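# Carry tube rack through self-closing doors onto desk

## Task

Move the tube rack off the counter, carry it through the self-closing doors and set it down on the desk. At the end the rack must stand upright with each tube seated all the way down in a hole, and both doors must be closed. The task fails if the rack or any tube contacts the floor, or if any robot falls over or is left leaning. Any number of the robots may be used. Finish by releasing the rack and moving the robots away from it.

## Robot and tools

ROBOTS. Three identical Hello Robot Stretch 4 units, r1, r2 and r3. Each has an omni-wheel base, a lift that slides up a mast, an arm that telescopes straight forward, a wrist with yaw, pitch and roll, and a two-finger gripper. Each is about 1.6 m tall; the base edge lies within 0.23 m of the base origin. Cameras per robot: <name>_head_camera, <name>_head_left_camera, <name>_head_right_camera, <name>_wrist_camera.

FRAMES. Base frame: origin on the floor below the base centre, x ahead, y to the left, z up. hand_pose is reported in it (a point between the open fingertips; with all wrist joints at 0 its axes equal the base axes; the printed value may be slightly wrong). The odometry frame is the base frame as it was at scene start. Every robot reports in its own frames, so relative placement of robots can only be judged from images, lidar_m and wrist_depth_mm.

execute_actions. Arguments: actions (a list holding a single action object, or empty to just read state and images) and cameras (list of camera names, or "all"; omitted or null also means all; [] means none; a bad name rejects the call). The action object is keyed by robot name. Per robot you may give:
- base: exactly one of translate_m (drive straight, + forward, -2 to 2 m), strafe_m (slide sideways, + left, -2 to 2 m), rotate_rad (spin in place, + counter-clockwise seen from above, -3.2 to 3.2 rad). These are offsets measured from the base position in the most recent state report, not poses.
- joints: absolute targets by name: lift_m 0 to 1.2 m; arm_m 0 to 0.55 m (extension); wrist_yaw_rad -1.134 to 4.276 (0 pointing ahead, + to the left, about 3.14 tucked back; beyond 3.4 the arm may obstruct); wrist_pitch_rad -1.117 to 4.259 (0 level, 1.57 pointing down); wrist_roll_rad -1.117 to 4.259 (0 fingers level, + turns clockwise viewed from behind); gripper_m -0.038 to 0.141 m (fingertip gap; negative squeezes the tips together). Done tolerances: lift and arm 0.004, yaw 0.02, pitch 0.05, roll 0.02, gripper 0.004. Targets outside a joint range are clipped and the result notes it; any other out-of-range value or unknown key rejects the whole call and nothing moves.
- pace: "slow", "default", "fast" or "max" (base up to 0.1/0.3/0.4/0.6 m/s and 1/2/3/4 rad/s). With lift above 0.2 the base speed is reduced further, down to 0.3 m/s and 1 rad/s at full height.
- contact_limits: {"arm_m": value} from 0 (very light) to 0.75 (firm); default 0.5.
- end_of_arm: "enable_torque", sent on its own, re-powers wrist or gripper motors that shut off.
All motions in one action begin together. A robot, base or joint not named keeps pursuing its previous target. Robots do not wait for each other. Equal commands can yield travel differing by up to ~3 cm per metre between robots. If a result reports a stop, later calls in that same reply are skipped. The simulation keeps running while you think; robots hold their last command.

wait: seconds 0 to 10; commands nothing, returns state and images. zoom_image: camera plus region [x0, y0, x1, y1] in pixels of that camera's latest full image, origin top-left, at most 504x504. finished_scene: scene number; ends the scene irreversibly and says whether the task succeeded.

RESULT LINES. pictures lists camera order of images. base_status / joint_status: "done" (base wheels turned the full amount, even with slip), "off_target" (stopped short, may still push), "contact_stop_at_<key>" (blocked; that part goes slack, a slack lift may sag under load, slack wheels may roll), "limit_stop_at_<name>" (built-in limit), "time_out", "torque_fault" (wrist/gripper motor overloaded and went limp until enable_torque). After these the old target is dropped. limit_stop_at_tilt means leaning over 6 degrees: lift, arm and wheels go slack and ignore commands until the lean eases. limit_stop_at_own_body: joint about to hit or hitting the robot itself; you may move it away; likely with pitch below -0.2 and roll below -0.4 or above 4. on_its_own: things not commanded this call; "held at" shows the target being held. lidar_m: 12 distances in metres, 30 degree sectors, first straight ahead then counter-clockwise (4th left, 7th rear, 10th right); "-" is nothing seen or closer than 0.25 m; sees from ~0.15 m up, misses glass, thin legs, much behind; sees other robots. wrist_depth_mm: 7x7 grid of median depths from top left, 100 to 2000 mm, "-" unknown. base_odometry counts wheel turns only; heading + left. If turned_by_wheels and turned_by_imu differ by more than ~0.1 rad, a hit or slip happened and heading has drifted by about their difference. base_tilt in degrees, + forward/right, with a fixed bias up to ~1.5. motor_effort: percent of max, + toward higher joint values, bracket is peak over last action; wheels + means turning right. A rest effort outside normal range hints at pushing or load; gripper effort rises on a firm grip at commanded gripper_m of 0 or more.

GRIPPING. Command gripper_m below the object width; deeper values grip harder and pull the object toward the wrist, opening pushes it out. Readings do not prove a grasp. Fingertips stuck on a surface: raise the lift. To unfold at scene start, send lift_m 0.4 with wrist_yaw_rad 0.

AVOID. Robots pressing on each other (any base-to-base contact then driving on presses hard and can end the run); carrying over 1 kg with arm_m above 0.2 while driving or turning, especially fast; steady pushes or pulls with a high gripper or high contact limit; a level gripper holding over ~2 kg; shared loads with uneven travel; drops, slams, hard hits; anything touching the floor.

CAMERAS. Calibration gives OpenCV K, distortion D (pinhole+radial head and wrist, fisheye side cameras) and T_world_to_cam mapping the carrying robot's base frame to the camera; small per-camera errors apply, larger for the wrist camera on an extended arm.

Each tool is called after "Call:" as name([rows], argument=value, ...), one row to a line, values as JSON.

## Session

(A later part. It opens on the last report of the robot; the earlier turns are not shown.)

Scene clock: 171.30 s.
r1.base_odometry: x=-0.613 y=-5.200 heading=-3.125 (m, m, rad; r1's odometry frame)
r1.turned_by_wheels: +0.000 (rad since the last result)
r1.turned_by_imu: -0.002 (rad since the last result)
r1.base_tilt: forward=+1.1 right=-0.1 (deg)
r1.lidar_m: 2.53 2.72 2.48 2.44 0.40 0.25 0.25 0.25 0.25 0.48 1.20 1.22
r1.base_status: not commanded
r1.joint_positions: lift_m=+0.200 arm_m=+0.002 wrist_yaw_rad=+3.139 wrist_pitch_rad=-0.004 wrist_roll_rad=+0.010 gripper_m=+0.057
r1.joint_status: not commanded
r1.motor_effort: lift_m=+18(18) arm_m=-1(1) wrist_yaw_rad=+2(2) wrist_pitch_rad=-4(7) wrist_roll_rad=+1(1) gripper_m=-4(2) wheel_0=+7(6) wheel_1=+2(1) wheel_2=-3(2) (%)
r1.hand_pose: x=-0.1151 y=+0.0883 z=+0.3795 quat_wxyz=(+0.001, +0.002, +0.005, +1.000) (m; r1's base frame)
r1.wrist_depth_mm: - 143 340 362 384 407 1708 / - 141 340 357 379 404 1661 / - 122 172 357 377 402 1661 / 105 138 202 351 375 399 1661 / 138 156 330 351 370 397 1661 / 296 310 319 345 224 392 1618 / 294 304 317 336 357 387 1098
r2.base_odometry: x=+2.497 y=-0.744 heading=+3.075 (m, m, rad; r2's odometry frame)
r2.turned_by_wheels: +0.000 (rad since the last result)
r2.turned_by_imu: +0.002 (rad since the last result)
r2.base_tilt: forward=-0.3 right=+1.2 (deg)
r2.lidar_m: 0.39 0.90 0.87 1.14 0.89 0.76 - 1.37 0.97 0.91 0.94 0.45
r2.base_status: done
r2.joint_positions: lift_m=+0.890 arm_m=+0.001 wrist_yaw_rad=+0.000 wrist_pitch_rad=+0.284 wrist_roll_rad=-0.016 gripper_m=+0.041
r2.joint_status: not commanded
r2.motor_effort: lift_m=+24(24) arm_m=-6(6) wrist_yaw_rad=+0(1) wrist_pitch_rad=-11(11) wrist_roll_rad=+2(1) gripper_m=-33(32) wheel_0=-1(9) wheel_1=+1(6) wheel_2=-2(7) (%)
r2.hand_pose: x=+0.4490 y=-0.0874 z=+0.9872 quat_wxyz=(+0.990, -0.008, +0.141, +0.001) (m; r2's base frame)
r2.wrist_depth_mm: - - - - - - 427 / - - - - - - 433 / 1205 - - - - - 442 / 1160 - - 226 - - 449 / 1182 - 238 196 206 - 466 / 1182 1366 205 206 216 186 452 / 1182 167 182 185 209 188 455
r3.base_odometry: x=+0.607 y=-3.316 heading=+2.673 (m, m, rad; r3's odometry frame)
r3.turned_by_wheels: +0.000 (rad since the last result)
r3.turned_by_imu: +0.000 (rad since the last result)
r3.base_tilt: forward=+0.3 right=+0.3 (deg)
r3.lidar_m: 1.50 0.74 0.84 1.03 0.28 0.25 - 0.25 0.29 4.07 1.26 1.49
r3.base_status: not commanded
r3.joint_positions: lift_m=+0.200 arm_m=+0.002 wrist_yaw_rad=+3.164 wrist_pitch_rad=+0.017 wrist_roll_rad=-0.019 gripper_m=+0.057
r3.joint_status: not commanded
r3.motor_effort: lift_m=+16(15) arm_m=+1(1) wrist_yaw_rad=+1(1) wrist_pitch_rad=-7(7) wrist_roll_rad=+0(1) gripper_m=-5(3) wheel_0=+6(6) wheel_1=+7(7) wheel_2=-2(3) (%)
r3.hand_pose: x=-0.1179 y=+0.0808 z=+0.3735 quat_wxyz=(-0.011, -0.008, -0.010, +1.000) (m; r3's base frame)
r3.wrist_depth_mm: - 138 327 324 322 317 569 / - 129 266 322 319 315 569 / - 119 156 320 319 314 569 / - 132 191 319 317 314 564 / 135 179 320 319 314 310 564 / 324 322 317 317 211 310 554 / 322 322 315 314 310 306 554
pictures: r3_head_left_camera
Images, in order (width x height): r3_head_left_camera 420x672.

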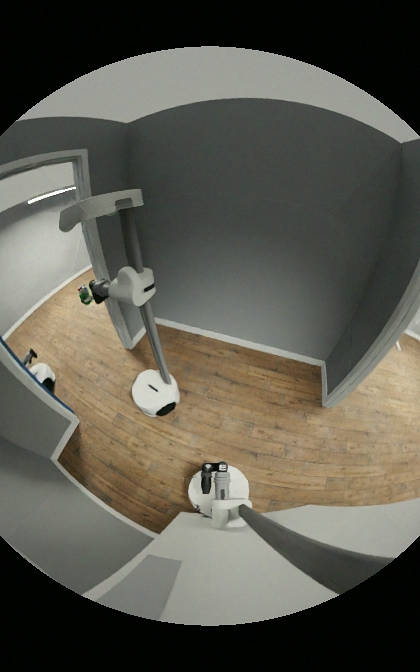

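Call:
execute_actions([
  {"r2":{"base":{"strafe_m":-0.09}}},
], cameras=[])

Call:
execute_actions([
  {"r2":{"base":{"translate_m":-1.05}}},
], cameras=["r3_head_left_camera","r2_head_left_camera"])

Scene clock: 176.13 s.
r1.base_odometry: x=-0.613 y=-5.200 heading=-3.125 (m, m, rad; r1's odometry frame)
r1.turned_by_wheels: +0.000 (rad since the last result)
r1.turned_by_imu: -0.002 (rad since the last result)
r1.base_tilt: forward=+1.1 right=+0.0 (deg)
r1.lidar_m: 2.53 2.74 2.47 2.43 0.42 0.25 0.25 0.25 0.25 0.46 1.24 1.20
r1.base_status: not commanded
r1.joint_positions: lift_m=+0.200 arm_m=+0.002 wrist_yaw_rad=+3.139 wrist_pitch_rad=-0.004 wrist_roll_rad=+0.010 gripper_m=+0.057
r1.joint_status: not commanded
r1.motor_effort: lift_m=+18(18) arm_m=-1(1) wrist_yaw_rad=+2(2) wrist_pitch_rad=-7(8) wrist_roll_rad=+1(1) gripper_m=-2(2) wheel_0=+6(6) wheel_1=+1(1) wheel_2=-3(3) (%)
r1.hand_pose: x=-0.1151 y=+0.0883 z=+0.3795 quat_wxyz=(+0.001, +0.002, +0.005, +1.000) (m; r1's base frame)
r1.wrist_depth_mm: - 143 342 362 387 410 1661 / - 141 340 357 382 407 1661 / - 122 172 355 377 402 1661 / 105 138 202 353 375 399 1661 / 138 156 330 349 368 394 1661 / 297 310 320 345 224 389 1661 / 293 304 317 338 355 387 1118
r2.base_odometry: x=+2.503 y=-0.654 heading=+3.075 (m, m, rad; r2's odometry frame)
r2.turned_by_wheels: +0.000 (rad since the last result)
r2.turned_by_imu: +0.001 (rad since the last result)
r2.base_tilt: forward=-0.3 right=+1.2 (deg)
r2.lidar_m: 0.42 1.02 0.93 1.22 0.85 0.81 1.60 1.25 0.87 0.83 0.87 0.46
r2.base_status: done
r2.joint_positions: lift_m=+0.890 arm_m=+0.001 wrist_yaw_rad=+0.000 wrist_pitch_rad=+0.284 wrist_roll_rad=-0.016 gripper_m=+0.041
r2.joint_status: not commanded
r2.motor_effort: lift_m=+24(25) arm_m=-6(6) wrist_yaw_rad=+0(1) wrist_pitch_rad=-11(11) wrist_roll_rad=+0(1) gripper_m=-33(32) wheel_0=-1(1) wheel_1=+2(8) wheel_2=-1(0) (%)
r2.hand_pose: x=+0.4490 y=-0.0874 z=+0.9872 quat_wxyz=(+0.990, -0.008, +0.141, +0.001) (m; r2's base frame)
r2.wrist_depth_mm: - - - - - 424 366 / - - - - - 436 382 / - - - - - 449 392 / - - - 225 - 466 407 / 1308 - 243 182 204 442 430 / 1205 1499 204 205 216 186 445 / 1255 168 181 185 208 188 452
r3.base_odometry: x=+0.607 y=-3.316 heading=+2.673 (m, m, rad; r3's odometry frame)
r3.turned_by_wheels: +0.000 (rad since the last result)
r3.turned_by_imu: +0.000 (rad since the last result)
r3.base_tilt: forward=+0.3 right=+0.3 (deg)
r3.lidar_m: 1.49 0.80 1.41 1.03 0.26 0.25 - 0.25 0.31 4.06 1.24 1.49
r3.base_status: not commanded
r3.joint_positions: lift_m=+0.200 arm_m=+0.002 wrist_yaw_rad=+3.164 wrist_pitch_rad=+0.017 wrist_roll_rad=-0.019 gripper_m=+0.057
r3.joint_status: not commanded
r3.motor_effort: lift_m=+16(16) arm_m=+1(1) wrist_yaw_rad=+1(1) wrist_pitch_rad=-7(6) wrist_roll_rad=-1(1) gripper_m=-2(3) wheel_0=+5(6) wheel_1=+6(6) wheel_2=-2(2) (%)
r3.hand_pose: x=-0.1179 y=+0.0808 z=+0.3735 quat_wxyz=(-0.011, -0.008, -0.010, +1.000) (m; r3's base frame)
r3.wrist_depth_mm: - 138 327 325 322 319 564 / - 129 266 322 319 315 564 / - 119 156 322 317 314 564 / - 132 191 320 315 314 559 / 135 179 320 317 315 310 559 / 325 324 317 315 211 309 554 / 325 322 317 314 310 306 554
pictures: none
No camera images: the call's "cameras" was empty. Leave "cameras" out to get every camera's image.

Scene clock: 181.13 s.
r1.base_odometry: x=-0.613 y=-5.200 heading=-3.125 (m, m, rad; r1's odometry frame)
r1.turned_by_wheels: +0.000 (rad since the last result)
r1.turned_by_imu: -0.002 (rad since the last result)
r1.base_tilt: forward=+1.1 right=+0.0 (deg)
r1.lidar_m: 2.54 2.74 2.48 2.42 0.38 0.25 0.25 0.25 0.25 0.44 1.29 1.23
r1.base_status: not commanded
r1.joint_positions: lift_m=+0.200 arm_m=+0.002 wrist_yaw_rad=+3.139 wrist_pitch_rad=-0.004 wrist_roll_rad=+0.010 gripper_m=+0.057
r1.joint_status: not commanded
r1.motor_effort: lift_m=+18(18) arm_m=-1(1) wrist_yaw_rad=+1(1) wrist_pitch_rad=-6(7) wrist_roll_rad=+1(1) gripper_m=-3(2) wheel_0=+7(6) wheel_1=+1(1) wheel_2=-3(3) (%)
r1.hand_pose: x=-0.1151 y=+0.0883 z=+0.3795 quat_wxyz=(+0.001, +0.002, +0.005, +1.000) (m; r1's base frame)
r1.wrist_depth_mm: - 142 342 359 384 410 1661 / - 141 338 359 379 407 1661 / - 122 172 355 377 402 1661 / 105 138 202 351 375 397 1661 / 138 156 329 349 370 394 1661 / 297 310 319 347 224 392 1618 / 293 306 317 338 355 387 1118
r2.base_odometry: x=+3.550 y=-0.724 heading=+3.075 (m, m, rad; r2's odometry frame)
r2.turned_by_wheels: +0.000 (rad since the last result)
r2.turned_by_imu: +0.003 (rad since the last result)
r2.base_tilt: forward=-0.3 right=+1.2 (deg)
r2.lidar_m: 0.41 1.76 0.47 0.48 0.73 0.90 3.90 0.63 0.73 0.86 0.91 0.46
r2.base_status: done
r2.joint_positions: lift_m=+0.890 arm_m=+0.001 wrist_yaw_rad=+0.000 wrist_pitch_rad=+0.284 wrist_roll_rad=-0.016 gripper_m=+0.041
r2.joint_status: not commanded
r2.motor_effort: lift_m=+24(25) arm_m=-6(6) wrist_yaw_rad=+0(0) wrist_pitch_rad=-11(10) wrist_roll_rad=+1(1) gripper_m=-30(30) wheel_0=-1(6) wheel_1=+0(5) wheel_2=+0(13) (%)
r2.hand_pose: x=+0.4490 y=-0.0874 z=+0.9872 quat_wxyz=(+0.990, -0.008, +0.141, +0.001) (m; r2's base frame)
r2.wrist_depth_mm: 1336 - - - 1336 1366 1098 / 1430 - - - 1430 1430 1118 / 1430 1863 - - 1464 1430 1138 / 1537 1661 - 227 1499 1537 1182 / 1499 1618 244 197 204 1576 1182 / 1618 1618 204 206 216 186 1182 / 1661 167 181 185 210 189 1138
r3.base_odometry: x=+0.607 y=-3.316 heading=+2.673 (m, m, rad; r3's odometry frame)
r3.turned_by_wheels: +0.000 (rad since the last result)
r3.turned_by_imu: +0.000 (rad since the last result)
r3.base_tilt: forward=+0.3 right=+0.4 (deg)
r3.lidar_m: 0.63 1.71 1.40 1.03 0.27 0.25 - 0.25 0.28 4.05 0.47 0.45
r3.base_status: not commanded
r3.joint_positions: lift_m=+0.200 arm_m=+0.002 wrist_yaw_rad=+3.164 wrist_pitch_rad=+0.017 wrist_roll_rad=-0.019 gripper_m=+0.057
r3.joint_status: not commanded
r3.motor_effort: lift_m=+15(15) arm_m=+0(0) wrist_yaw_rad=+2(2) wrist_pitch_rad=-6(6) wrist_roll_rad=-1(0) gripper_m=-3(4) wheel_0=+6(5) wheel_1=+6(6) wheel_2=-2(2) (%)
r3.hand_pose: x=-0.1179 y=+0.0808 z=+0.3735 quat_wxyz=(-0.011, -0.008, -0.010, +1.000) (m; r3's base frame)
r3.wrist_depth_mm: - 138 327 325 322 317 564 / - 129 267 322 320 315 569 / - 119 156 320 319 314 564 / - 132 191 319 317 312 559 / 135 179 320 319 314 310 559 / 325 322 317 315 211 309 554 / 324 320 317 314 310 307 554
pictures: r2_head_left_camera, r3_head_left_camera
Images, in order (width x height): r2_head_left_camera 420x672, r3_head_left_camera 420x672.

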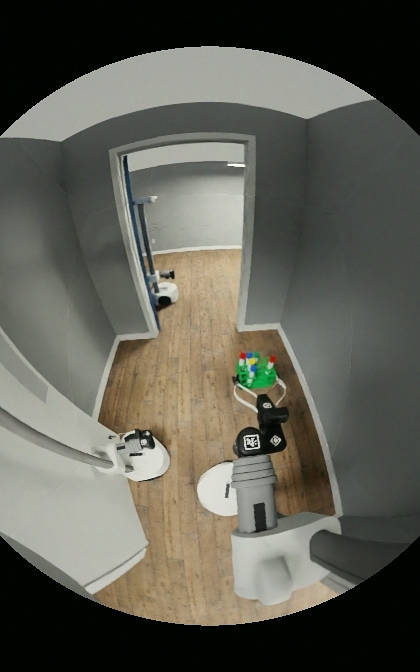

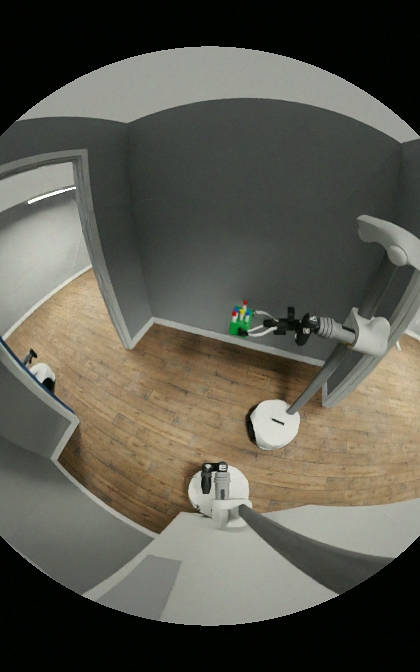

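Call:
execute_actions([
  {"r2":{"base":{"translate_m":-1.8}},"r1":{"base":{"translate_m":1.4}}},
], cameras=[])

Call:
execute_actions([
  {"r2":{"base":{"rotate_rad":-1.57},"pace":"slow"},"r3":{"base":{"strafe_m":0.65}}},
], cameras=["r3_head_left_camera","r2_head_camera","r1_head_right_camera"])

Scene clock: 190.97 s.
r1.base_odometry: x=-2.013 y=-5.224 heading=-3.125 (m, m, rad; r1's odometry frame)
r1.turned_by_wheels: +0.000 (rad since the last result)
r1.turned_by_imu: -0.004 (rad since the last result)
r1.base_tilt: forward=+1.1 right=+0.0 (deg)
r1.lidar_m: 1.13 1.25 2.31 2.28 2.46 3.03 2.44 0.93 0.79 0.86 0.92 1.16
r1.base_status: done
r1.joint_positions: lift_m=+0.200 arm_m=+0.002 wrist_yaw_rad=+3.139 wrist_pitch_rad=-0.004 wrist_roll_rad=+0.010 gripper_m=+0.057
r1.joint_status: not commanded
r1.motor_effort: lift_m=+18(18) arm_m=-1(1) wrist_yaw_rad=+2(1) wrist_pitch_rad=-9(7) wrist_roll_rad=+1(1) gripper_m=-3(2) wheel_0=+4(10) wheel_1=+3(11) wheel_2=-3(12) (%)
r1.hand_pose: x=-0.1151 y=+0.0883 z=+0.3795 quat_wxyz=(+0.001, +0.002, +0.005, +1.000) (m; r1's base frame)
r1.wrist_depth_mm: - 142 - - - - - / - 141 - - - - - / - 122 172 - - - - / 105 138 202 - - - - / 137 156 - - - - - / 1229 1756 1708 1863 224 1808 1708 / 1160 1205 1025 1078 991 1118 1098
r2.base_odometry: x=+5.346 y=-0.845 heading=+3.075 (m, m, rad; r2's odometry frame)
r2.turned_by_wheels: +0.000 (rad since the last result)
r2.turned_by_imu: +0.005 (rad since the last result)
r2.base_tilt: forward=-0.3 right=+1.2 (deg)
r2.lidar_m: 0.41 1.28 1.57 2.19 2.26 2.11 2.00 2.08 1.85 1.76 1.68 0.45
r2.base_status: done
r2.joint_positions: lift_m=+0.890 arm_m=+0.001 wrist_yaw_rad=+0.000 wrist_pitch_rad=+0.284 wrist_roll_rad=-0.016 gripper_m=+0.041
r2.joint_status: not commanded
r2.motor_effort: lift_m=+24(24) arm_m=-6(6) wrist_yaw_rad=+0(1) wrist_pitch_rad=-11(10) wrist_roll_rad=+0(0) gripper_m=-34(30) wheel_0=+1(1) wheel_1=+0(5) wheel_2=+0(7) (%)
r2.hand_pose: x=+0.4490 y=-0.0874 z=+0.9872 quat_wxyz=(+0.990, -0.008, +0.141, +0.001) (m; r2's base frame)
r2.wrist_depth_mm: 1042 1618 - - - 842 842 / 1025 - - - - 904 878 / 1025 1708 - - - 891 904 / 1025 1708 - 229 - 946 946 / 1008 1808 238 196 204 960 991 / 1008 1499 205 205 216 186 1008 / 1008 168 180 185 208 189 1060
r3.base_odometry: x=+0.607 y=-3.316 heading=+2.673 (m, m, rad; r3's odometry frame)
r3.turned_by_wheels: +0.000 (rad since the last result)
r3.turned_by_imu: +0.000 (rad since the last result)
r3.base_tilt: forward=+0.4 right=+0.3 (deg)
r3.lidar_m: 1.49 1.70 1.39 1.04 0.26 0.25 - 0.25 0.28 1.70 1.22 1.48
r3.base_status: not commanded
r3.joint_positions: lift_m=+0.200 arm_m=+0.002 wrist_yaw_rad=+3.164 wrist_pitch_rad=+0.017 wrist_roll_rad=-0.019 gripper_m=+0.057
r3.joint_status: not commanded
r3.motor_effort: lift_m=+16(15) arm_m=+1(0) wrist_yaw_rad=+1(2) wrist_pitch_rad=-6(6) wrist_roll_rad=+0(1) gripper_m=-4(4) wheel_0=+5(5) wheel_1=+7(7) wheel_2=-2(2) (%)
r3.hand_pose: x=-0.1179 y=+0.0808 z=+0.3735 quat_wxyz=(-0.011, -0.008, -0.010, +1.000) (m; r3's base frame)
r3.wrist_depth_mm: - 138 327 324 320 319 564 / - 129 266 322 319 315 564 / - 119 156 322 319 314 564 / - 132 191 319 315 312 564 / 135 179 319 317 315 312 559 / 325 322 317 315 211 309 549 / 324 320 315 314 310 306 554
pictures: none
No camera images: the call's "cameras" was empty. Leave "cameras" out to get every camera's image.

Scene clock: 193.83 s.
r1.base_odometry: x=-2.013 y=-5.224 heading=-3.125 (m, m, rad; r1's odometry frame)
r1.turned_by_wheels: +0.000 (rad since the last result)
r1.turned_by_imu: -0.001 (rad since the last result)
r1.base_tilt: forward=+1.0 right=-0.1 (deg)
r1.lidar_m: 1.15 1.24 2.31 2.30 2.47 3.04 2.44 1.13 0.87 0.85 0.92 1.16
r1.base_status: not commanded
r1.joint_positions: lift_m=+0.200 arm_m=+0.002 wrist_yaw_rad=+3.139 wrist_pitch_rad=-0.004 wrist_roll_rad=+0.010 gripper_m=+0.057
r1.joint_status: not commanded
r1.motor_effort: lift_m=+18(18) arm_m=-1(1) wrist_yaw_rad=+2(2) wrist_pitch_rad=-7(6) wrist_roll_rad=+1(1) gripper_m=-2(2) wheel_0=+4(5) wheel_1=+2(3) wheel_2=-3(3) (%)
r1.hand_pose: x=-0.1151 y=+0.0883 z=+0.3795 quat_wxyz=(+0.001, +0.002, +0.005, +1.000) (m; r1's base frame)
r1.wrist_depth_mm: - 142 - - - - - / - 141 - - - - - / - 122 172 - - - - / 105 138 202 - - - - / 138 156 - - - - - / 1308 1756 1661 1808 225 1756 1708 / 1205 1205 1025 1078 991 1118 1098
r2.base_odometry: x=+5.346 y=-0.845 heading=+1.505 (m, m, rad; r2's odometry frame)
r2.turned_by_wheels: -1.570 (rad since the last result)
r2.turned_by_imu: -1.568 (rad since the last result)
r2.base_tilt: forward=-0.3 right=+1.2 (deg)
r2.lidar_m: 0.42 1.65 1.18 2.21 1.27 1.59 2.18 2.25 2.09 1.98 2.06 0.47
r2.base_status: done
r2.joint_positions: lift_m=+0.890 arm_m=+0.001 wrist_yaw_rad=+0.000 wrist_pitch_rad=+0.284 wrist_roll_rad=-0.016 gripper_m=+0.041
r2.joint_status: not commanded
r2.motor_effort: lift_m=+24(24) arm_m=-6(6) wrist_yaw_rad=+0(1) wrist_pitch_rad=-11(11) wrist_roll_rad=+0(0) gripper_m=-31(33) wheel_0=+2(5) wheel_1=+0(6) wheel_2=+2(7) (%)
r2.hand_pose: x=+0.4490 y=-0.0874 z=+0.9872 quat_wxyz=(+0.990, -0.008, +0.141, +0.001) (m; r2's base frame)
r2.wrist_depth_mm: 1921 - - - - - - / 1863 - - - - - - / 1863 - - - - - - / 1808 - 1983 226 - - - / 1708 - 238 182 206 - - / 1708 - 205 205 215 186 - / 1661 168 181 185 209 188 1464
r3.base_odometry: x=+0.471 y=-3.535 heading=+2.583 (m, m, rad; r3's odometry frame)
r3.turned_by_wheels: -0.090 (rad since the last result)
r3.turned_by_imu: -0.095 (rad since the last result)
r3.base_tilt: forward=+0.3 right=+0.4 (deg)
r3.lidar_m: 1.56 1.46 1.24 1.06 0.60 0.46 0.48 0.25 0.27 0.70 1.44 1.56
r3.base_status: strafe_m contact_stop (by the wheels' count: +0.258 of +0.650)
r3.joint_positions: lift_m=+0.200 arm_m=+0.002 wrist_yaw_rad=+3.164 wrist_pitch_rad=+0.017 wrist_roll_rad=-0.019 gripper_m=+0.057
r3.joint_status: not commanded
r3.on_its_own: the wheels are slack since a contact_stop
r3.motor_effort: lift_m=+16(16) arm_m=+0(1) wrist_yaw_rad=+1(1) wrist_pitch_rad=-7(7) wrist_roll_rad=-2(2) gripper_m=-2(1) wheel_0=+0(33) wheel_1=+0(17) wheel_2=+0(34) (%)
r3.hand_pose: x=-0.1179 y=+0.0808 z=+0.3735 quat_wxyz=(-0.011, -0.008, -0.010, +1.000) (m; r3's base frame)
r3.wrist_depth_mm: - 138 654 627 603 569 539 / - 129 267 627 597 569 539 / - 119 156 627 591 564 535 / - 132 191 621 597 559 535 / 135 179 640 621 585 559 535 / 312 315 315 615 211 554 530 / 310 314 315 603 580 544 525
pictures: r1_head_right_camera, r2_head_camera, r3_head_left_camera
Images, in order (width x height): r1_head_right_camera 420x672, r2_head_camera 420x560, r3_head_left_camera 420x672.

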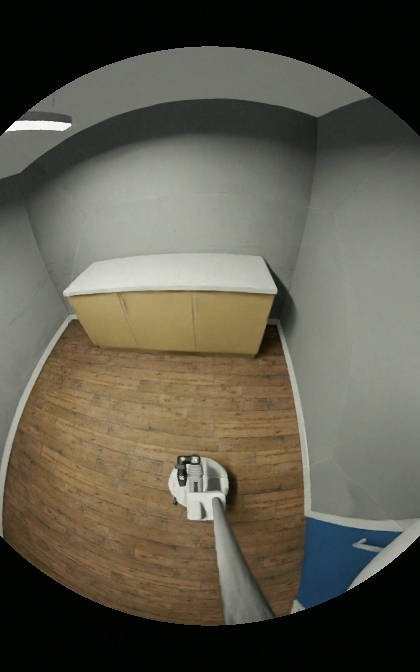

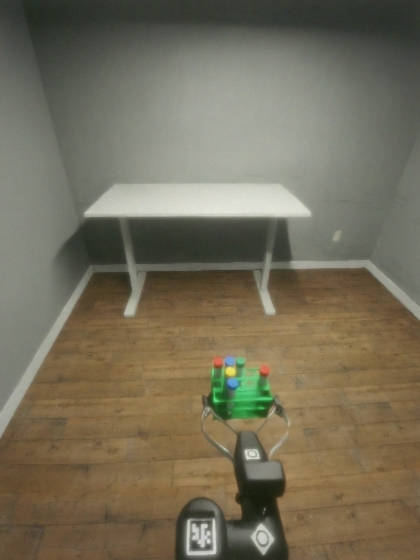

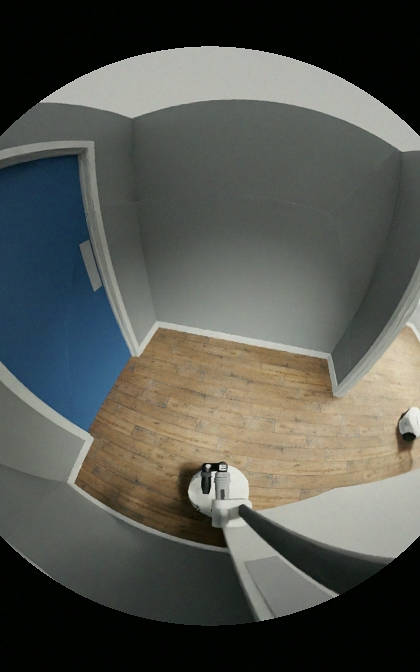

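Call:
execute_actions([
  {"r2":{"base":{"translate_m":0.9},"joints":{"lift_m":1.0}},"r3":{"base":{"strafe_m":0.42},"pace":"slow"}},
], cameras=["r3_head_left_camera","r2_head_camera","r2_wrist_camera"])

Scene clock: 203.60 s.
r1.base_odometry: x=-2.013 y=-5.224 heading=-3.125 (m, m, rad; r1's odometry frame)
r1.turned_by_wheels: +0.000 (rad since the last result)
r1.turned_by_imu: -0.003 (rad since the last result)
r1.base_tilt: forward=+1.0 right=-0.1 (deg)
r1.lidar_m: 1.12 1.24 2.33 2.28 2.47 3.01 2.45 1.14 0.87 0.86 0.94 1.17
r1.base_status: not commanded
r1.joint_positions: lift_m=+0.200 arm_m=+0.002 wrist_yaw_rad=+3.139 wrist_pitch_rad=-0.004 wrist_roll_rad=+0.010 gripper_m=+0.057
r1.joint_status: not commanded
r1.motor_effort: lift_m=+18(18) arm_m=-1(1) wrist_yaw_rad=+2(1) wrist_pitch_rad=-7(6) wrist_roll_rad=+0(1) gripper_m=-3(2) wheel_0=+4(5) wheel_1=+3(3) wheel_2=-3(4) (%)
r1.hand_pose: x=-0.1151 y=+0.0883 z=+0.3795 quat_wxyz=(+0.001, +0.002, +0.005, +1.000) (m; r1's base frame)
r1.wrist_depth_mm: - 143 - - - - - / - 141 - - - - - / - 122 172 - - - - / 105 138 202 - - - - / 137 156 - - - - - / 1308 1756 1708 1863 224 1756 1708 / 1205 1229 1025 1078 991 1138 1118
r2.base_odometry: x=+5.405 y=+0.053 heading=+1.505 (m, m, rad; r2's odometry frame)
r2.turned_by_wheels: +0.000 (rad since the last result)
r2.turned_by_imu: +0.000 (rad since the last result)
r2.base_tilt: forward=-0.3 right=+1.2 (deg)
r2.lidar_m: 0.40 0.89 1.22 1.15 1.19 1.86 3.09 2.90 2.07 1.96 2.02 0.46
r2.base_status: done
r2.joint_positions: lift_m=+1.000 arm_m=+0.001 wrist_yaw_rad=+0.000 wrist_pitch_rad=+0.284 wrist_roll_rad=-0.016 gripper_m=+0.041
r2.joint_status: all done
r2.motor_effort: lift_m=+24(25) arm_m=-6(6) wrist_yaw_rad=+0(0) wrist_pitch_rad=-10(10) wrist_roll_rad=+1(0) gripper_m=-32(34) wheel_0=-1(9) wheel_1=+0(6) wheel_2=+3(12) (%)
r2.hand_pose: x=+0.4490 y=-0.0874 z=+1.0972 quat_wxyz=(+0.990, -0.008, +0.141, +0.001) (m; r2's base frame)
r2.wrist_depth_mm: 1366 1336 1336 1366 1397 1336 1366 / 1397 1430 1336 1366 1430 1397 1397 / 1397 1430 1464 1397 1430 1464 1430 / 1576 1397 1008 225 1008 1078 1464 / 831 778 236 196 205 732 778 / 1537 1576 204 206 216 187 1576 / 1618 168 181 185 209 188 1618
r3.base_odometry: x=+0.248 y=-3.891 heading=+2.583 (m, m, rad; r3's odometry frame)
r3.turned_by_wheels: +0.000 (rad since the last result)
r3.turned_by_imu: +0.001 (rad since the last result)
r3.base_tilt: forward=+0.3 right=+0.4 (deg)
r3.lidar_m: 1.59 1.00 0.74 0.75 0.47 0.39 0.39 0.46 0.76 1.36 1.38 1.66
r3.base_status: done
r3.joint_positions: lift_m=+0.200 arm_m=+0.002 wrist_yaw_rad=+3.164 wrist_pitch_rad=+0.017 wrist_roll_rad=-0.019 gripper_m=+0.057
r3.joint_status: not commanded
r3.motor_effort: lift_m=+16(16) arm_m=+0(0) wrist_yaw_rad=+1(1) wrist_pitch_rad=-6(6) wrist_roll_rad=-1(1) gripper_m=-4(3) wheel_0=-6(11) wheel_1=+5(4) wheel_2=+3(8) (%)
r3.hand_pose: x=-0.1179 y=+0.0808 z=+0.3735 quat_wxyz=(-0.011, -0.008, -0.010, +1.000) (m; r3's base frame)
r3.wrist_depth_mm: - 138 549 525 500 473 452 / - 129 266 525 496 473 452 / - 119 156 521 496 473 452 / - 132 191 521 496 466 449 / 135 179 549 517 492 466 442 / 603 580 530 512 211 462 442 / 603 574 530 508 484 455 445
pictures: r2_head_camera, r2_wrist_camera, r3_head_left_camera
camera_calibration (this result's frames):
r2_wrist_camera: T_world_to_cam=[[0.0187672, -0.999348, -0.0308433, -0.0525105], [-0.240312, 0.0254358, -0.970362, 1.24349], [0.970514, 0.025623, -0.239678, 0.0551241], [0, 0, 0, 1]] pos_world=[0.246312, -0.0855179, 1.21823]
Images, in order (width x height): r2_head_camera 420x560, r2_wrist_camera 616x392, r3_head_left_camera 420x672.

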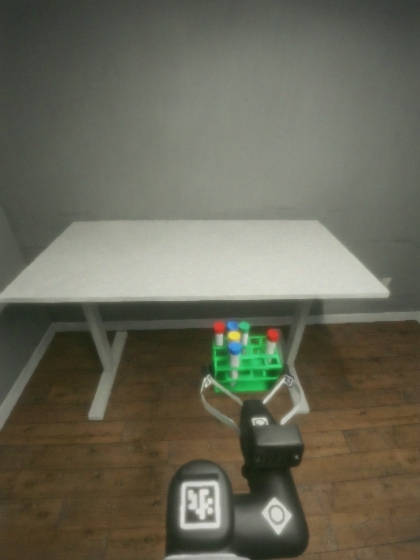

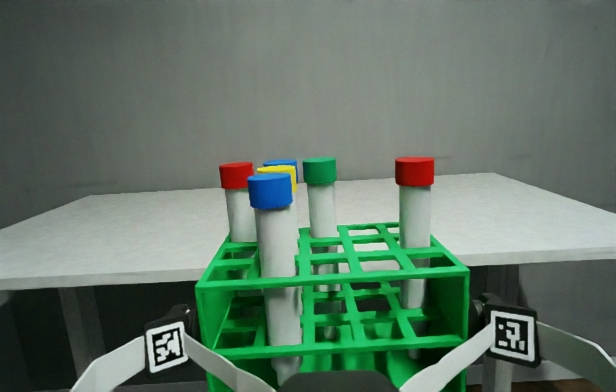

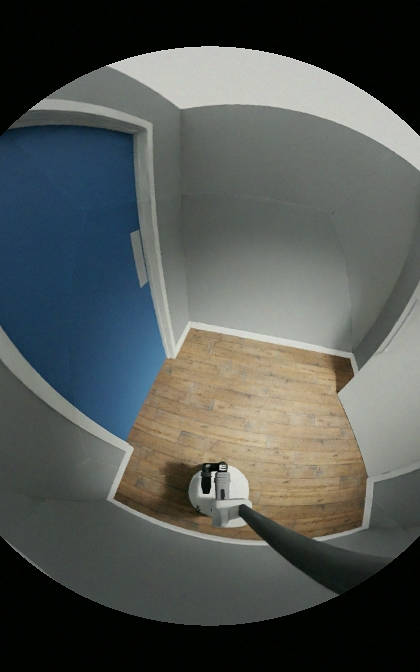

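Call:
execute_actions([
  {"r2":{"base":{"translate_m":0.5},"joints":{"lift_m":0.93,"arm_m":0.12}}},
], cameras=["r2_head_camera","r2_wrist_camera"])

Scene clock: 210.17 s.
r1.base_odometry: x=-2.013 y=-5.224 heading=-3.125 (m, m, rad; r1's odometry frame)
r1.turned_by_wheels: +0.000 (rad since the last result)
r1.turned_by_imu: -0.002 (rad since the last result)
r1.base_tilt: forward=+1.1 right=+0.0 (deg)
r1.lidar_m: 1.14 1.24 2.31 2.29 2.45 3.01 2.44 1.11 0.87 0.85 0.94 1.16
r1.base_status: not commanded
r1.joint_positions: lift_m=+0.200 arm_m=+0.002 wrist_yaw_rad=+3.139 wrist_pitch_rad=-0.004 wrist_roll_rad=+0.010 gripper_m=+0.057
r1.joint_status: not commanded
r1.motor_effort: lift_m=+18(18) arm_m=-1(1) wrist_yaw_rad=+2(2) wrist_pitch_rad=-5(7) wrist_roll_rad=+1(0) gripper_m=-1(3) wheel_0=+4(5) wheel_1=+3(3) wheel_2=-4(3) (%)
r1.hand_pose: x=-0.1151 y=+0.0883 z=+0.3795 quat_wxyz=(+0.001, +0.002, +0.005, +1.000) (m; r1's base frame)
r1.wrist_depth_mm: - 143 - - - - - / - 141 - - - - - / - 122 172 - - - - / 105 138 202 - - - - / 138 156 - - - - - / 1308 1708 1661 1863 224 1756 1708 / 1205 1229 1025 1078 991 1118 1098
r2.base_odometry: x=+5.438 y=+0.552 heading=+1.505 (m, m, rad; r2's odometry frame)
r2.turned_by_wheels: +0.000 (rad since the last result)
r2.turned_by_imu: +0.000 (rad since the last result)
r2.base_tilt: forward=-0.3 right=+1.2 (deg)
r2.lidar_m: 0.37 0.40 0.53 1.16 1.21 1.76 3.65 2.88 2.06 1.97 0.54 0.37
r2.base_status: done
r2.joint_positions: lift_m=+0.930 arm_m=+0.119 wrist_yaw_rad=+0.000 wrist_pitch_rad=+0.284 wrist_roll_rad=-0.016 gripper_m=+0.041
r2.joint_status: all done
r2.motor_effort: lift_m=+18(25) arm_m=+6(8) wrist_yaw_rad=+0(1) wrist_pitch_rad=-11(12) wrist_roll_rad=+0(2) gripper_m=-32(32) wheel_0=+1(9) wheel_1=-1(6) wheel_2=+1(9) (%)
r2.hand_pose: x=+0.5668 y=-0.0874 z=+1.0278 quat_wxyz=(+0.990, -0.008, +0.141, +0.001) (m; r2's base frame)
r2.wrist_depth_mm: 768 759 759 759 759 778 768 / 778 788 788 788 809 809 798 / 820 809 820 820 820 820 831 / 831 842 741 229 723 778 741 / 603 574 244 196 205 500 484 / 415 404 205 204 216 186 355 / 319 168 181 185 208 188 258
r3.base_odometry: x=+0.248 y=-3.891 heading=+2.583 (m, m, rad; r3's odometry frame)
r3.turned_by_wheels: +0.000 (rad since the last result)
r3.turned_by_imu: +0.000 (rad since the last result)
r3.base_tilt: forward=+0.3 right=+0.4 (deg)
r3.lidar_m: 1.61 0.96 0.72 0.73 0.48 0.39 0.39 0.46 0.78 1.43 1.66 1.64
r3.base_status: not commanded
r3.joint_positions: lift_m=+0.200 arm_m=+0.002 wrist_yaw_rad=+3.164 wrist_pitch_rad=+0.017 wrist_roll_rad=-0.019 gripper_m=+0.057
r3.joint_status: not commanded
r3.motor_effort: lift_m=+16(16) arm_m=+0(0) wrist_yaw_rad=+1(1) wrist_pitch_rad=-6(6) wrist_roll_rad=+1(0) gripper_m=-4(4) wheel_0=-6(5) wheel_1=+5(4) wheel_2=+3(3) (%)
r3.hand_pose: x=-0.1179 y=+0.0808 z=+0.3735 quat_wxyz=(-0.011, -0.008, -0.010, +1.000) (m; r3's base frame)
r3.wrist_depth_mm: - 138 549 530 500 473 452 / - 129 266 525 500 473 449 / - 118 156 521 496 469 449 / - 132 191 521 492 469 449 / 135 179 544 517 492 469 449 / 609 580 530 517 211 466 445 / 609 580 530 504 484 455 442
pictures: r2_head_camera, r2_wrist_camera
camera_calibration (this result's frames):
r2_wrist_camera: T_world_to_cam=[[0.0188108, -0.999347, -0.0308432, -0.0568761], [-0.24031, 0.0254253, -0.970363, 1.20438], [0.970514, 0.0256653, -0.239675, -0.0758248], [0, 0, 0, 1]] pos_world=[0.364084, -0.0855147, 1.14876]
Images, in order (width x height): r2_head_camera 420x560, r2_wrist_camera 616x392.

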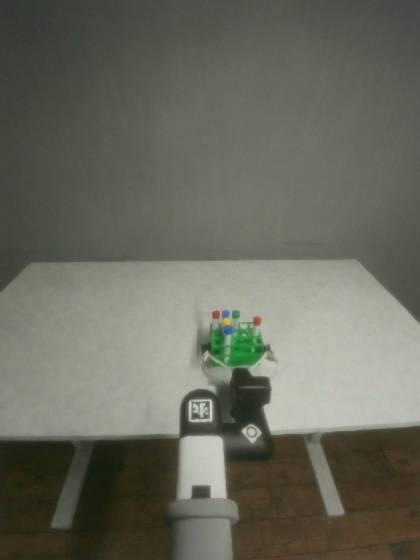

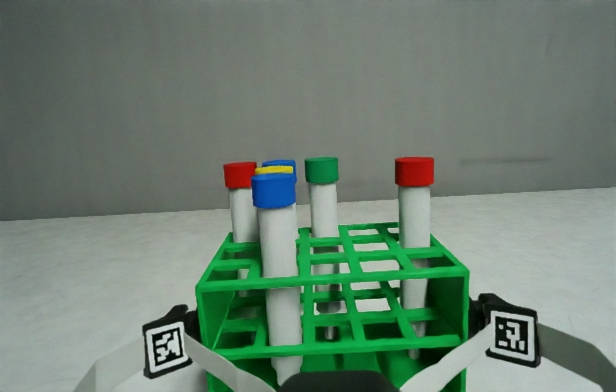

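Depths match the counter at lift .89, so touchdown is at about .895.

Call:
execute_actions([
  {"r2":{"joints":{"lift_m":0.896},"pace":"slow"}},
], cameras=[])

Call:
execute_actions([
  {"r2":{"joints":{"gripper_m":0.14},"pace":"slow"}},
], cameras=[])

Call:
execute_actions([
  {"r2":{"base":{"translate_m":-0.3},"joints":{"arm_m":0}}},
], cameras=["r2_wrist_camera","r3_head_left_camera"])

Scene clock: 213.77 s.
r1.base_odometry: x=-2.013 y=-5.224 heading=-3.125 (m, m, rad; r1's odometry frame)
r1.turned_by_wheels: +0.000 (rad since the last result)
r1.turned_by_imu: -0.001 (rad since the last result)
r1.base_tilt: forward=+1.0 right=+0.0 (deg)
r1.lidar_m: 1.13 1.25 2.34 2.28 2.45 3.04 2.43 1.10 0.86 0.84 0.93 1.16
r1.base_status: not commanded
r1.joint_positions: lift_m=+0.200 arm_m=+0.002 wrist_yaw_rad=+3.139 wrist_pitch_rad=-0.004 wrist_roll_rad=+0.010 gripper_m=+0.057
r1.joint_status: not commanded
r1.motor_effort: lift_m=+18(18) arm_m=-1(1) wrist_yaw_rad=+2(1) wrist_pitch_rad=-7(6) wrist_roll_rad=+1(0) gripper_m=-2(2) wheel_0=+4(4) wheel_1=+3(3) wheel_2=-3(3) (%)
r1.hand_pose: x=-0.1151 y=+0.0883 z=+0.3795 quat_wxyz=(+0.001, +0.002, +0.005, +1.000) (m; r1's base frame)
r1.wrist_depth_mm: - 142 - - - - - / - 141 - - - - - / - 122 172 - - - - / 105 138 202 - - - - / 138 156 - - - - - / 1308 1708 1708 1863 224 1756 1708 / 1205 1205 1008 1078 976 1118 1118
r2.base_odometry: x=+5.438 y=+0.552 heading=+1.505 (m, m, rad; r2's odometry frame)
r2.turned_by_wheels: +0.000 (rad since the last result)
r2.turned_by_imu: +0.001 (rad since the last result)
r2.base_tilt: forward=-0.4 right=+1.2 (deg)
r2.lidar_m: 0.36 0.39 0.53 1.17 1.21 1.76 3.62 2.84 2.06 1.96 0.55 0.41
r2.base_status: not commanded
r2.joint_positions: lift_m=+0.896 arm_m=+0.119 wrist_yaw_rad=+0.000 wrist_pitch_rad=+0.284 wrist_roll_rad=-0.016 gripper_m=+0.041
r2.joint_status: all done
r2.motor_effort: lift_m=+17(19) arm_m=+6(6) wrist_yaw_rad=+0(0) wrist_pitch_rad=-11(11) wrist_roll_rad=+1(2) gripper_m=-33(32) wheel_0=+1(1) wheel_1=-1(0) wheel_2=+1(1) (%)
r2.hand_pose: x=+0.5668 y=-0.0874 z=+0.9938 quat_wxyz=(+0.990, -0.008, +0.141, +0.001) (m; r2's base frame)
r2.wrist_depth_mm: 759 768 759 768 768 778 768 / 778 798 798 788 798 798 798 / 820 809 820 809 809 831 820 / 820 831 615 227 597 640 615 / 496 477 237 197 205 410 399 / 342 332 204 205 216 186 294 / 260 167 182 186 208 189 213
r3.base_odometry: x=+0.248 y=-3.891 heading=+2.583 (m, m, rad; r3's odometry frame)
r3.turned_by_wheels: +0.000 (rad since the last result)
r3.turned_by_imu: +0.000 (rad since the last result)
r3.base_tilt: forward=+0.3 right=+0.4 (deg)
r3.lidar_m: 1.60 0.96 0.73 0.72 0.47 0.38 0.39 0.42 0.79 1.41 1.64 1.65
r3.base_status: not commanded
r3.joint_positions: lift_m=+0.200 arm_m=+0.002 wrist_yaw_rad=+3.164 wrist_pitch_rad=+0.017 wrist_roll_rad=-0.019 gripper_m=+0.057
r3.joint_status: not commanded
r3.motor_effort: lift_m=+15(16) arm_m=+0(1) wrist_yaw_rad=+1(1) wrist_pitch_rad=-7(6) wrist_roll_rad=-1(1) gripper_m=-2(5) wheel_0=-5(5) wheel_1=+4(5) wheel_2=+3(3) (%)
r3.hand_pose: x=-0.1179 y=+0.0808 z=+0.3735 quat_wxyz=(-0.011, -0.008, -0.010, +1.000) (m; r3's base frame)
r3.wrist_depth_mm: - 138 549 525 500 473 452 / - 129 266 525 496 473 452 / - 119 155 525 496 469 449 / - 132 191 521 492 469 445 / 135 179 544 521 488 469 449 / 609 580 535 517 211 466 445 / 609 574 530 504 484 459 445
pictures: none
No camera images: the call's "cameras" was empty. Leave "cameras" out to get every camera's image.

Scene clock: 218.17 s.
r1.base_odometry: x=-2.013 y=-5.224 heading=-3.125 (m, m, rad; r1's odometry frame)
r1.turned_by_wheels: +0.000 (rad since the last result)
r1.turned_by_imu: -0.001 (rad since the last result)
r1.base_tilt: forward=+1.1 right=+0.0 (deg)
r1.lidar_m: 1.14 1.25 2.34 2.28 2.47 3.04 2.42 1.12 0.87 0.84 0.92 1.16
r1.base_status: not commanded
r1.joint_positions: lift_m=+0.200 arm_m=+0.002 wrist_yaw_rad=+3.139 wrist_pitch_rad=-0.004 wrist_roll_rad=+0.010 gripper_m=+0.057
r1.joint_status: not commanded
r1.motor_effort: lift_m=+18(18) arm_m=-1(1) wrist_yaw_rad=+2(2) wrist_pitch_rad=-8(8) wrist_roll_rad=+1(1) gripper_m=-3(3) wheel_0=+4(5) wheel_1=+3(3) wheel_2=-4(3) (%)
r1.hand_pose: x=-0.1151 y=+0.0883 z=+0.3795 quat_wxyz=(+0.001, +0.002, +0.005, +1.000) (m; r1's base frame)
r1.wrist_depth_mm: - 143 - - - - - / - 141 - - - - - / - 122 172 - - - - / 105 138 202 - - - - / 138 156 - - - - - / 1281 1756 1661 1863 224 1756 1756 / 1205 1182 1025 1078 991 1118 1098
r2.base_odometry: x=+5.438 y=+0.552 heading=+1.505 (m, m, rad; r2's odometry frame)
r2.turned_by_wheels: +0.000 (rad since the last result)
r2.turned_by_imu: +0.001 (rad since the last result)
r2.base_tilt: forward=-0.3 right=+1.2 (deg)
r2.lidar_m: 0.38 0.37 0.53 1.15 1.19 1.73 3.65 2.84 2.05 1.96 0.55 0.41
r2.base_status: not commanded
r2.joint_positions: lift_m=+0.896 arm_m=+0.119 wrist_yaw_rad=+0.000 wrist_pitch_rad=+0.282 wrist_roll_rad=-0.016 gripper_m=+0.140
r2.joint_status: all done
r2.motor_effort: lift_m=+17(17) arm_m=+6(6) wrist_yaw_rad=+0(0) wrist_pitch_rad=-7(11) wrist_roll_rad=+0(1) gripper_m=+1(30) wheel_0=+1(1) wheel_1=-1(1) wheel_2=+1(1) (%)
r2.hand_pose: x=+0.5669 y=-0.0874 z=+0.9941 quat_wxyz=(+0.990, -0.008, +0.141, +0.001) (m; r2's base frame)
r2.wrist_depth_mm: 759 759 750 768 768 778 788 / 768 788 798 778 788 788 798 / 820 820 809 820 831 820 831 / 820 842 691 250 609 654 621 / 500 484 402 207 235 415 402 / 343 336 229 228 234 198 293 / 263 247 234 168 219 226 234
r3.base_odometry: x=+0.248 y=-3.891 heading=+2.583 (m, m, rad; r3's odometry frame)
r3.turned_by_wheels: +0.000 (rad since the last result)
r3.turned_by_imu: +0.000 (rad since the last result)
r3.base_tilt: forward=+0.3 right=+0.4 (deg)
r3.lidar_m: 1.61 0.97 0.75 0.74 0.49 0.38 0.39 0.45 0.76 1.44 1.64 1.67
r3.base_status: not commanded
r3.joint_positions: lift_m=+0.200 arm_m=+0.002 wrist_yaw_rad=+3.164 wrist_pitch_rad=+0.017 wrist_roll_rad=-0.019 gripper_m=+0.057
r3.joint_status: not commanded
r3.motor_effort: lift_m=+16(15) arm_m=+0(0) wrist_yaw_rad=+1(1) wrist_pitch_rad=-6(6) wrist_roll_rad=-2(1) gripper_m=-4(4) wheel_0=-5(6) wheel_1=+5(5) wheel_2=+4(3) (%)
r3.hand_pose: x=-0.1179 y=+0.0808 z=+0.3735 quat_wxyz=(-0.011, -0.008, -0.010, +1.000) (m; r3's base frame)
r3.wrist_depth_mm: - 138 549 525 500 473 455 / - 129 266 525 496 473 449 / - 119 155 521 496 469 449 / - 132 191 521 496 469 449 / 135 179 544 517 492 466 445 / 603 580 535 512 211 466 445 / 609 580 530 508 484 455 442
pictures: none
No camera images: the call's "cameras" was empty. Leave "cameras" out to get every camera's image.

Scene clock: 220.63 s.
r1.base_odometry: x=-2.013 y=-5.224 heading=-3.125 (m, m, rad; r1's odometry frame)
r1.turned_by_wheels: +0.000 (rad since the last result)
r1.turned_by_imu: -0.001 (rad since the last result)
r1.base_tilt: forward=+1.0 right=+0.0 (deg)
r1.lidar_m: 1.13 1.24 2.33 2.28 2.47 3.04 2.43 1.12 0.87 0.86 0.92 1.17
r1.base_status: not commanded
r1.joint_positions: lift_m=+0.200 arm_m=+0.002 wrist_yaw_rad=+3.139 wrist_pitch_rad=-0.004 wrist_roll_rad=+0.010 gripper_m=+0.057
r1.joint_status: not commanded
r1.motor_effort: lift_m=+18(18) arm_m=-1(1) wrist_yaw_rad=+2(1) wrist_pitch_rad=-6(9) wrist_roll_rad=+1(1) gripper_m=-2(3) wheel_0=+5(5) wheel_1=+3(3) wheel_2=-4(4) (%)
r1.hand_pose: x=-0.1151 y=+0.0883 z=+0.3795 quat_wxyz=(+0.001, +0.002, +0.005, +1.000) (m; r1's base frame)
r1.wrist_depth_mm: - 142 - - - - - / - 141 - - - - - / - 122 172 - - - - / 105 138 201 - - - - / 138 156 - - - - - / 1308 1756 1708 1863 224 1756 1756 / 1205 1205 1008 1078 991 1118 1118
r2.base_odometry: x=+5.418 y=+0.253 heading=+1.505 (m, m, rad; r2's odometry frame)
r2.turned_by_wheels: +0.000 (rad since the last result)
r2.turned_by_imu: +0.001 (rad since the last result)
r2.base_tilt: forward=-0.3 right=+1.3 (deg)
r2.lidar_m: 0.66 0.70 0.96 1.15 1.20 1.74 3.31 2.90 2.06 1.97 0.97 0.71
r2.base_status: done
r2.joint_positions: lift_m=+0.896 arm_m=+0.001 wrist_yaw_rad=+0.000 wrist_pitch_rad=+0.282 wrist_roll_rad=-0.016 gripper_m=+0.140
r2.joint_status: all done
r2.motor_effort: lift_m=+17(17) arm_m=-6(6) wrist_yaw_rad=+0(1) wrist_pitch_rad=-8(8) wrist_roll_rad=-1(1) gripper_m=+2(2) wheel_0=-1(1) wheel_1=+1(4) wheel_2=+0(12) (%)
r2.hand_pose: x=+0.4491 y=-0.0874 z=+0.9942 quat_wxyz=(+0.990, -0.008, +0.141, +0.001) (m; r2's base frame)
r2.wrist_depth_mm: 1160 1160 1160 1160 1160 1138 1205 / 1182 1182 1205 1229 1182 1205 1205 / 1229 1255 1255 1205 1255 1255 1255 / 904 866 788 654 699 661 627 / 500 484 512 488 500 488 473 / 1366 1366 1336 1366 1366 198 1366 / 991 1397 1430 168 1430 1397 1430
r3.base_odometry: x=+0.248 y=-3.891 heading=+2.583 (m, m, rad; r3's odometry frame)
r3.turned_by_wheels: +0.000 (rad since the last result)
r3.turned_by_imu: +0.000 (rad since the last result)
r3.base_tilt: forward=+0.2 right=+0.3 (deg)
r3.lidar_m: 1.60 0.99 0.74 0.74 0.49 0.38 0.39 0.45 0.80 1.42 1.64 1.66
r3.base_status: not commanded
r3.joint_positions: lift_m=+0.200 arm_m=+0.002 wrist_yaw_rad=+3.164 wrist_pitch_rad=+0.017 wrist_roll_rad=-0.019 gripper_m=+0.057
r3.joint_status: not commanded
r3.motor_effort: lift_m=+16(16) arm_m=+0(1) wrist_yaw_rad=+1(1) wrist_pitch_rad=-6(6) wrist_roll_rad=-1(1) gripper_m=-2(3) wheel_0=-5(5) wheel_1=+4(4) wheel_2=+3(3) (%)
r3.hand_pose: x=-0.1179 y=+0.0808 z=+0.3735 quat_wxyz=(-0.011, -0.008, -0.010, +1.000) (m; r3's base frame)
r3.wrist_depth_mm: - 138 549 530 500 473 455 / - 129 266 525 496 473 452 / - 119 156 521 496 469 449 / - 132 191 517 496 469 445 / 135 179 544 517 492 462 449 / 603 580 530 517 211 462 445 / 603 574 530 512 480 455 442
pictures: r2_wrist_camera, r3_head_left_camera
camera_calibration (this result's frames):
r2_wrist_camera: T_world_to_cam=[[0.0187728, -0.999349, -0.0308197, -0.0557268], [-0.239073, 0.0254442, -0.970668, 1.14326], [0.97082, 0.0255903, -0.238439, 0.0289434], [0, 0, 0, 1]] pos_world=[0.246269, -0.0855204, 1.11491]
Images, in order (width x height): r2_wrist_camera 616x392, r3_head_left_camera 420x672.

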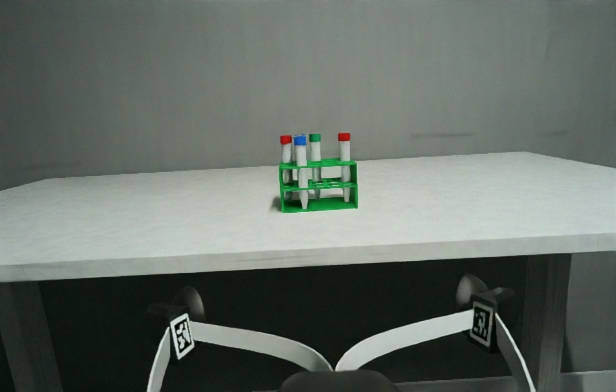

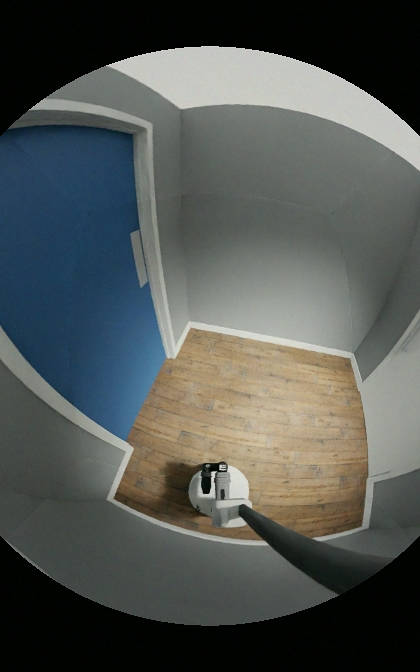

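Call:
finished_scene(scene=1)

The scene is finished: the task was done.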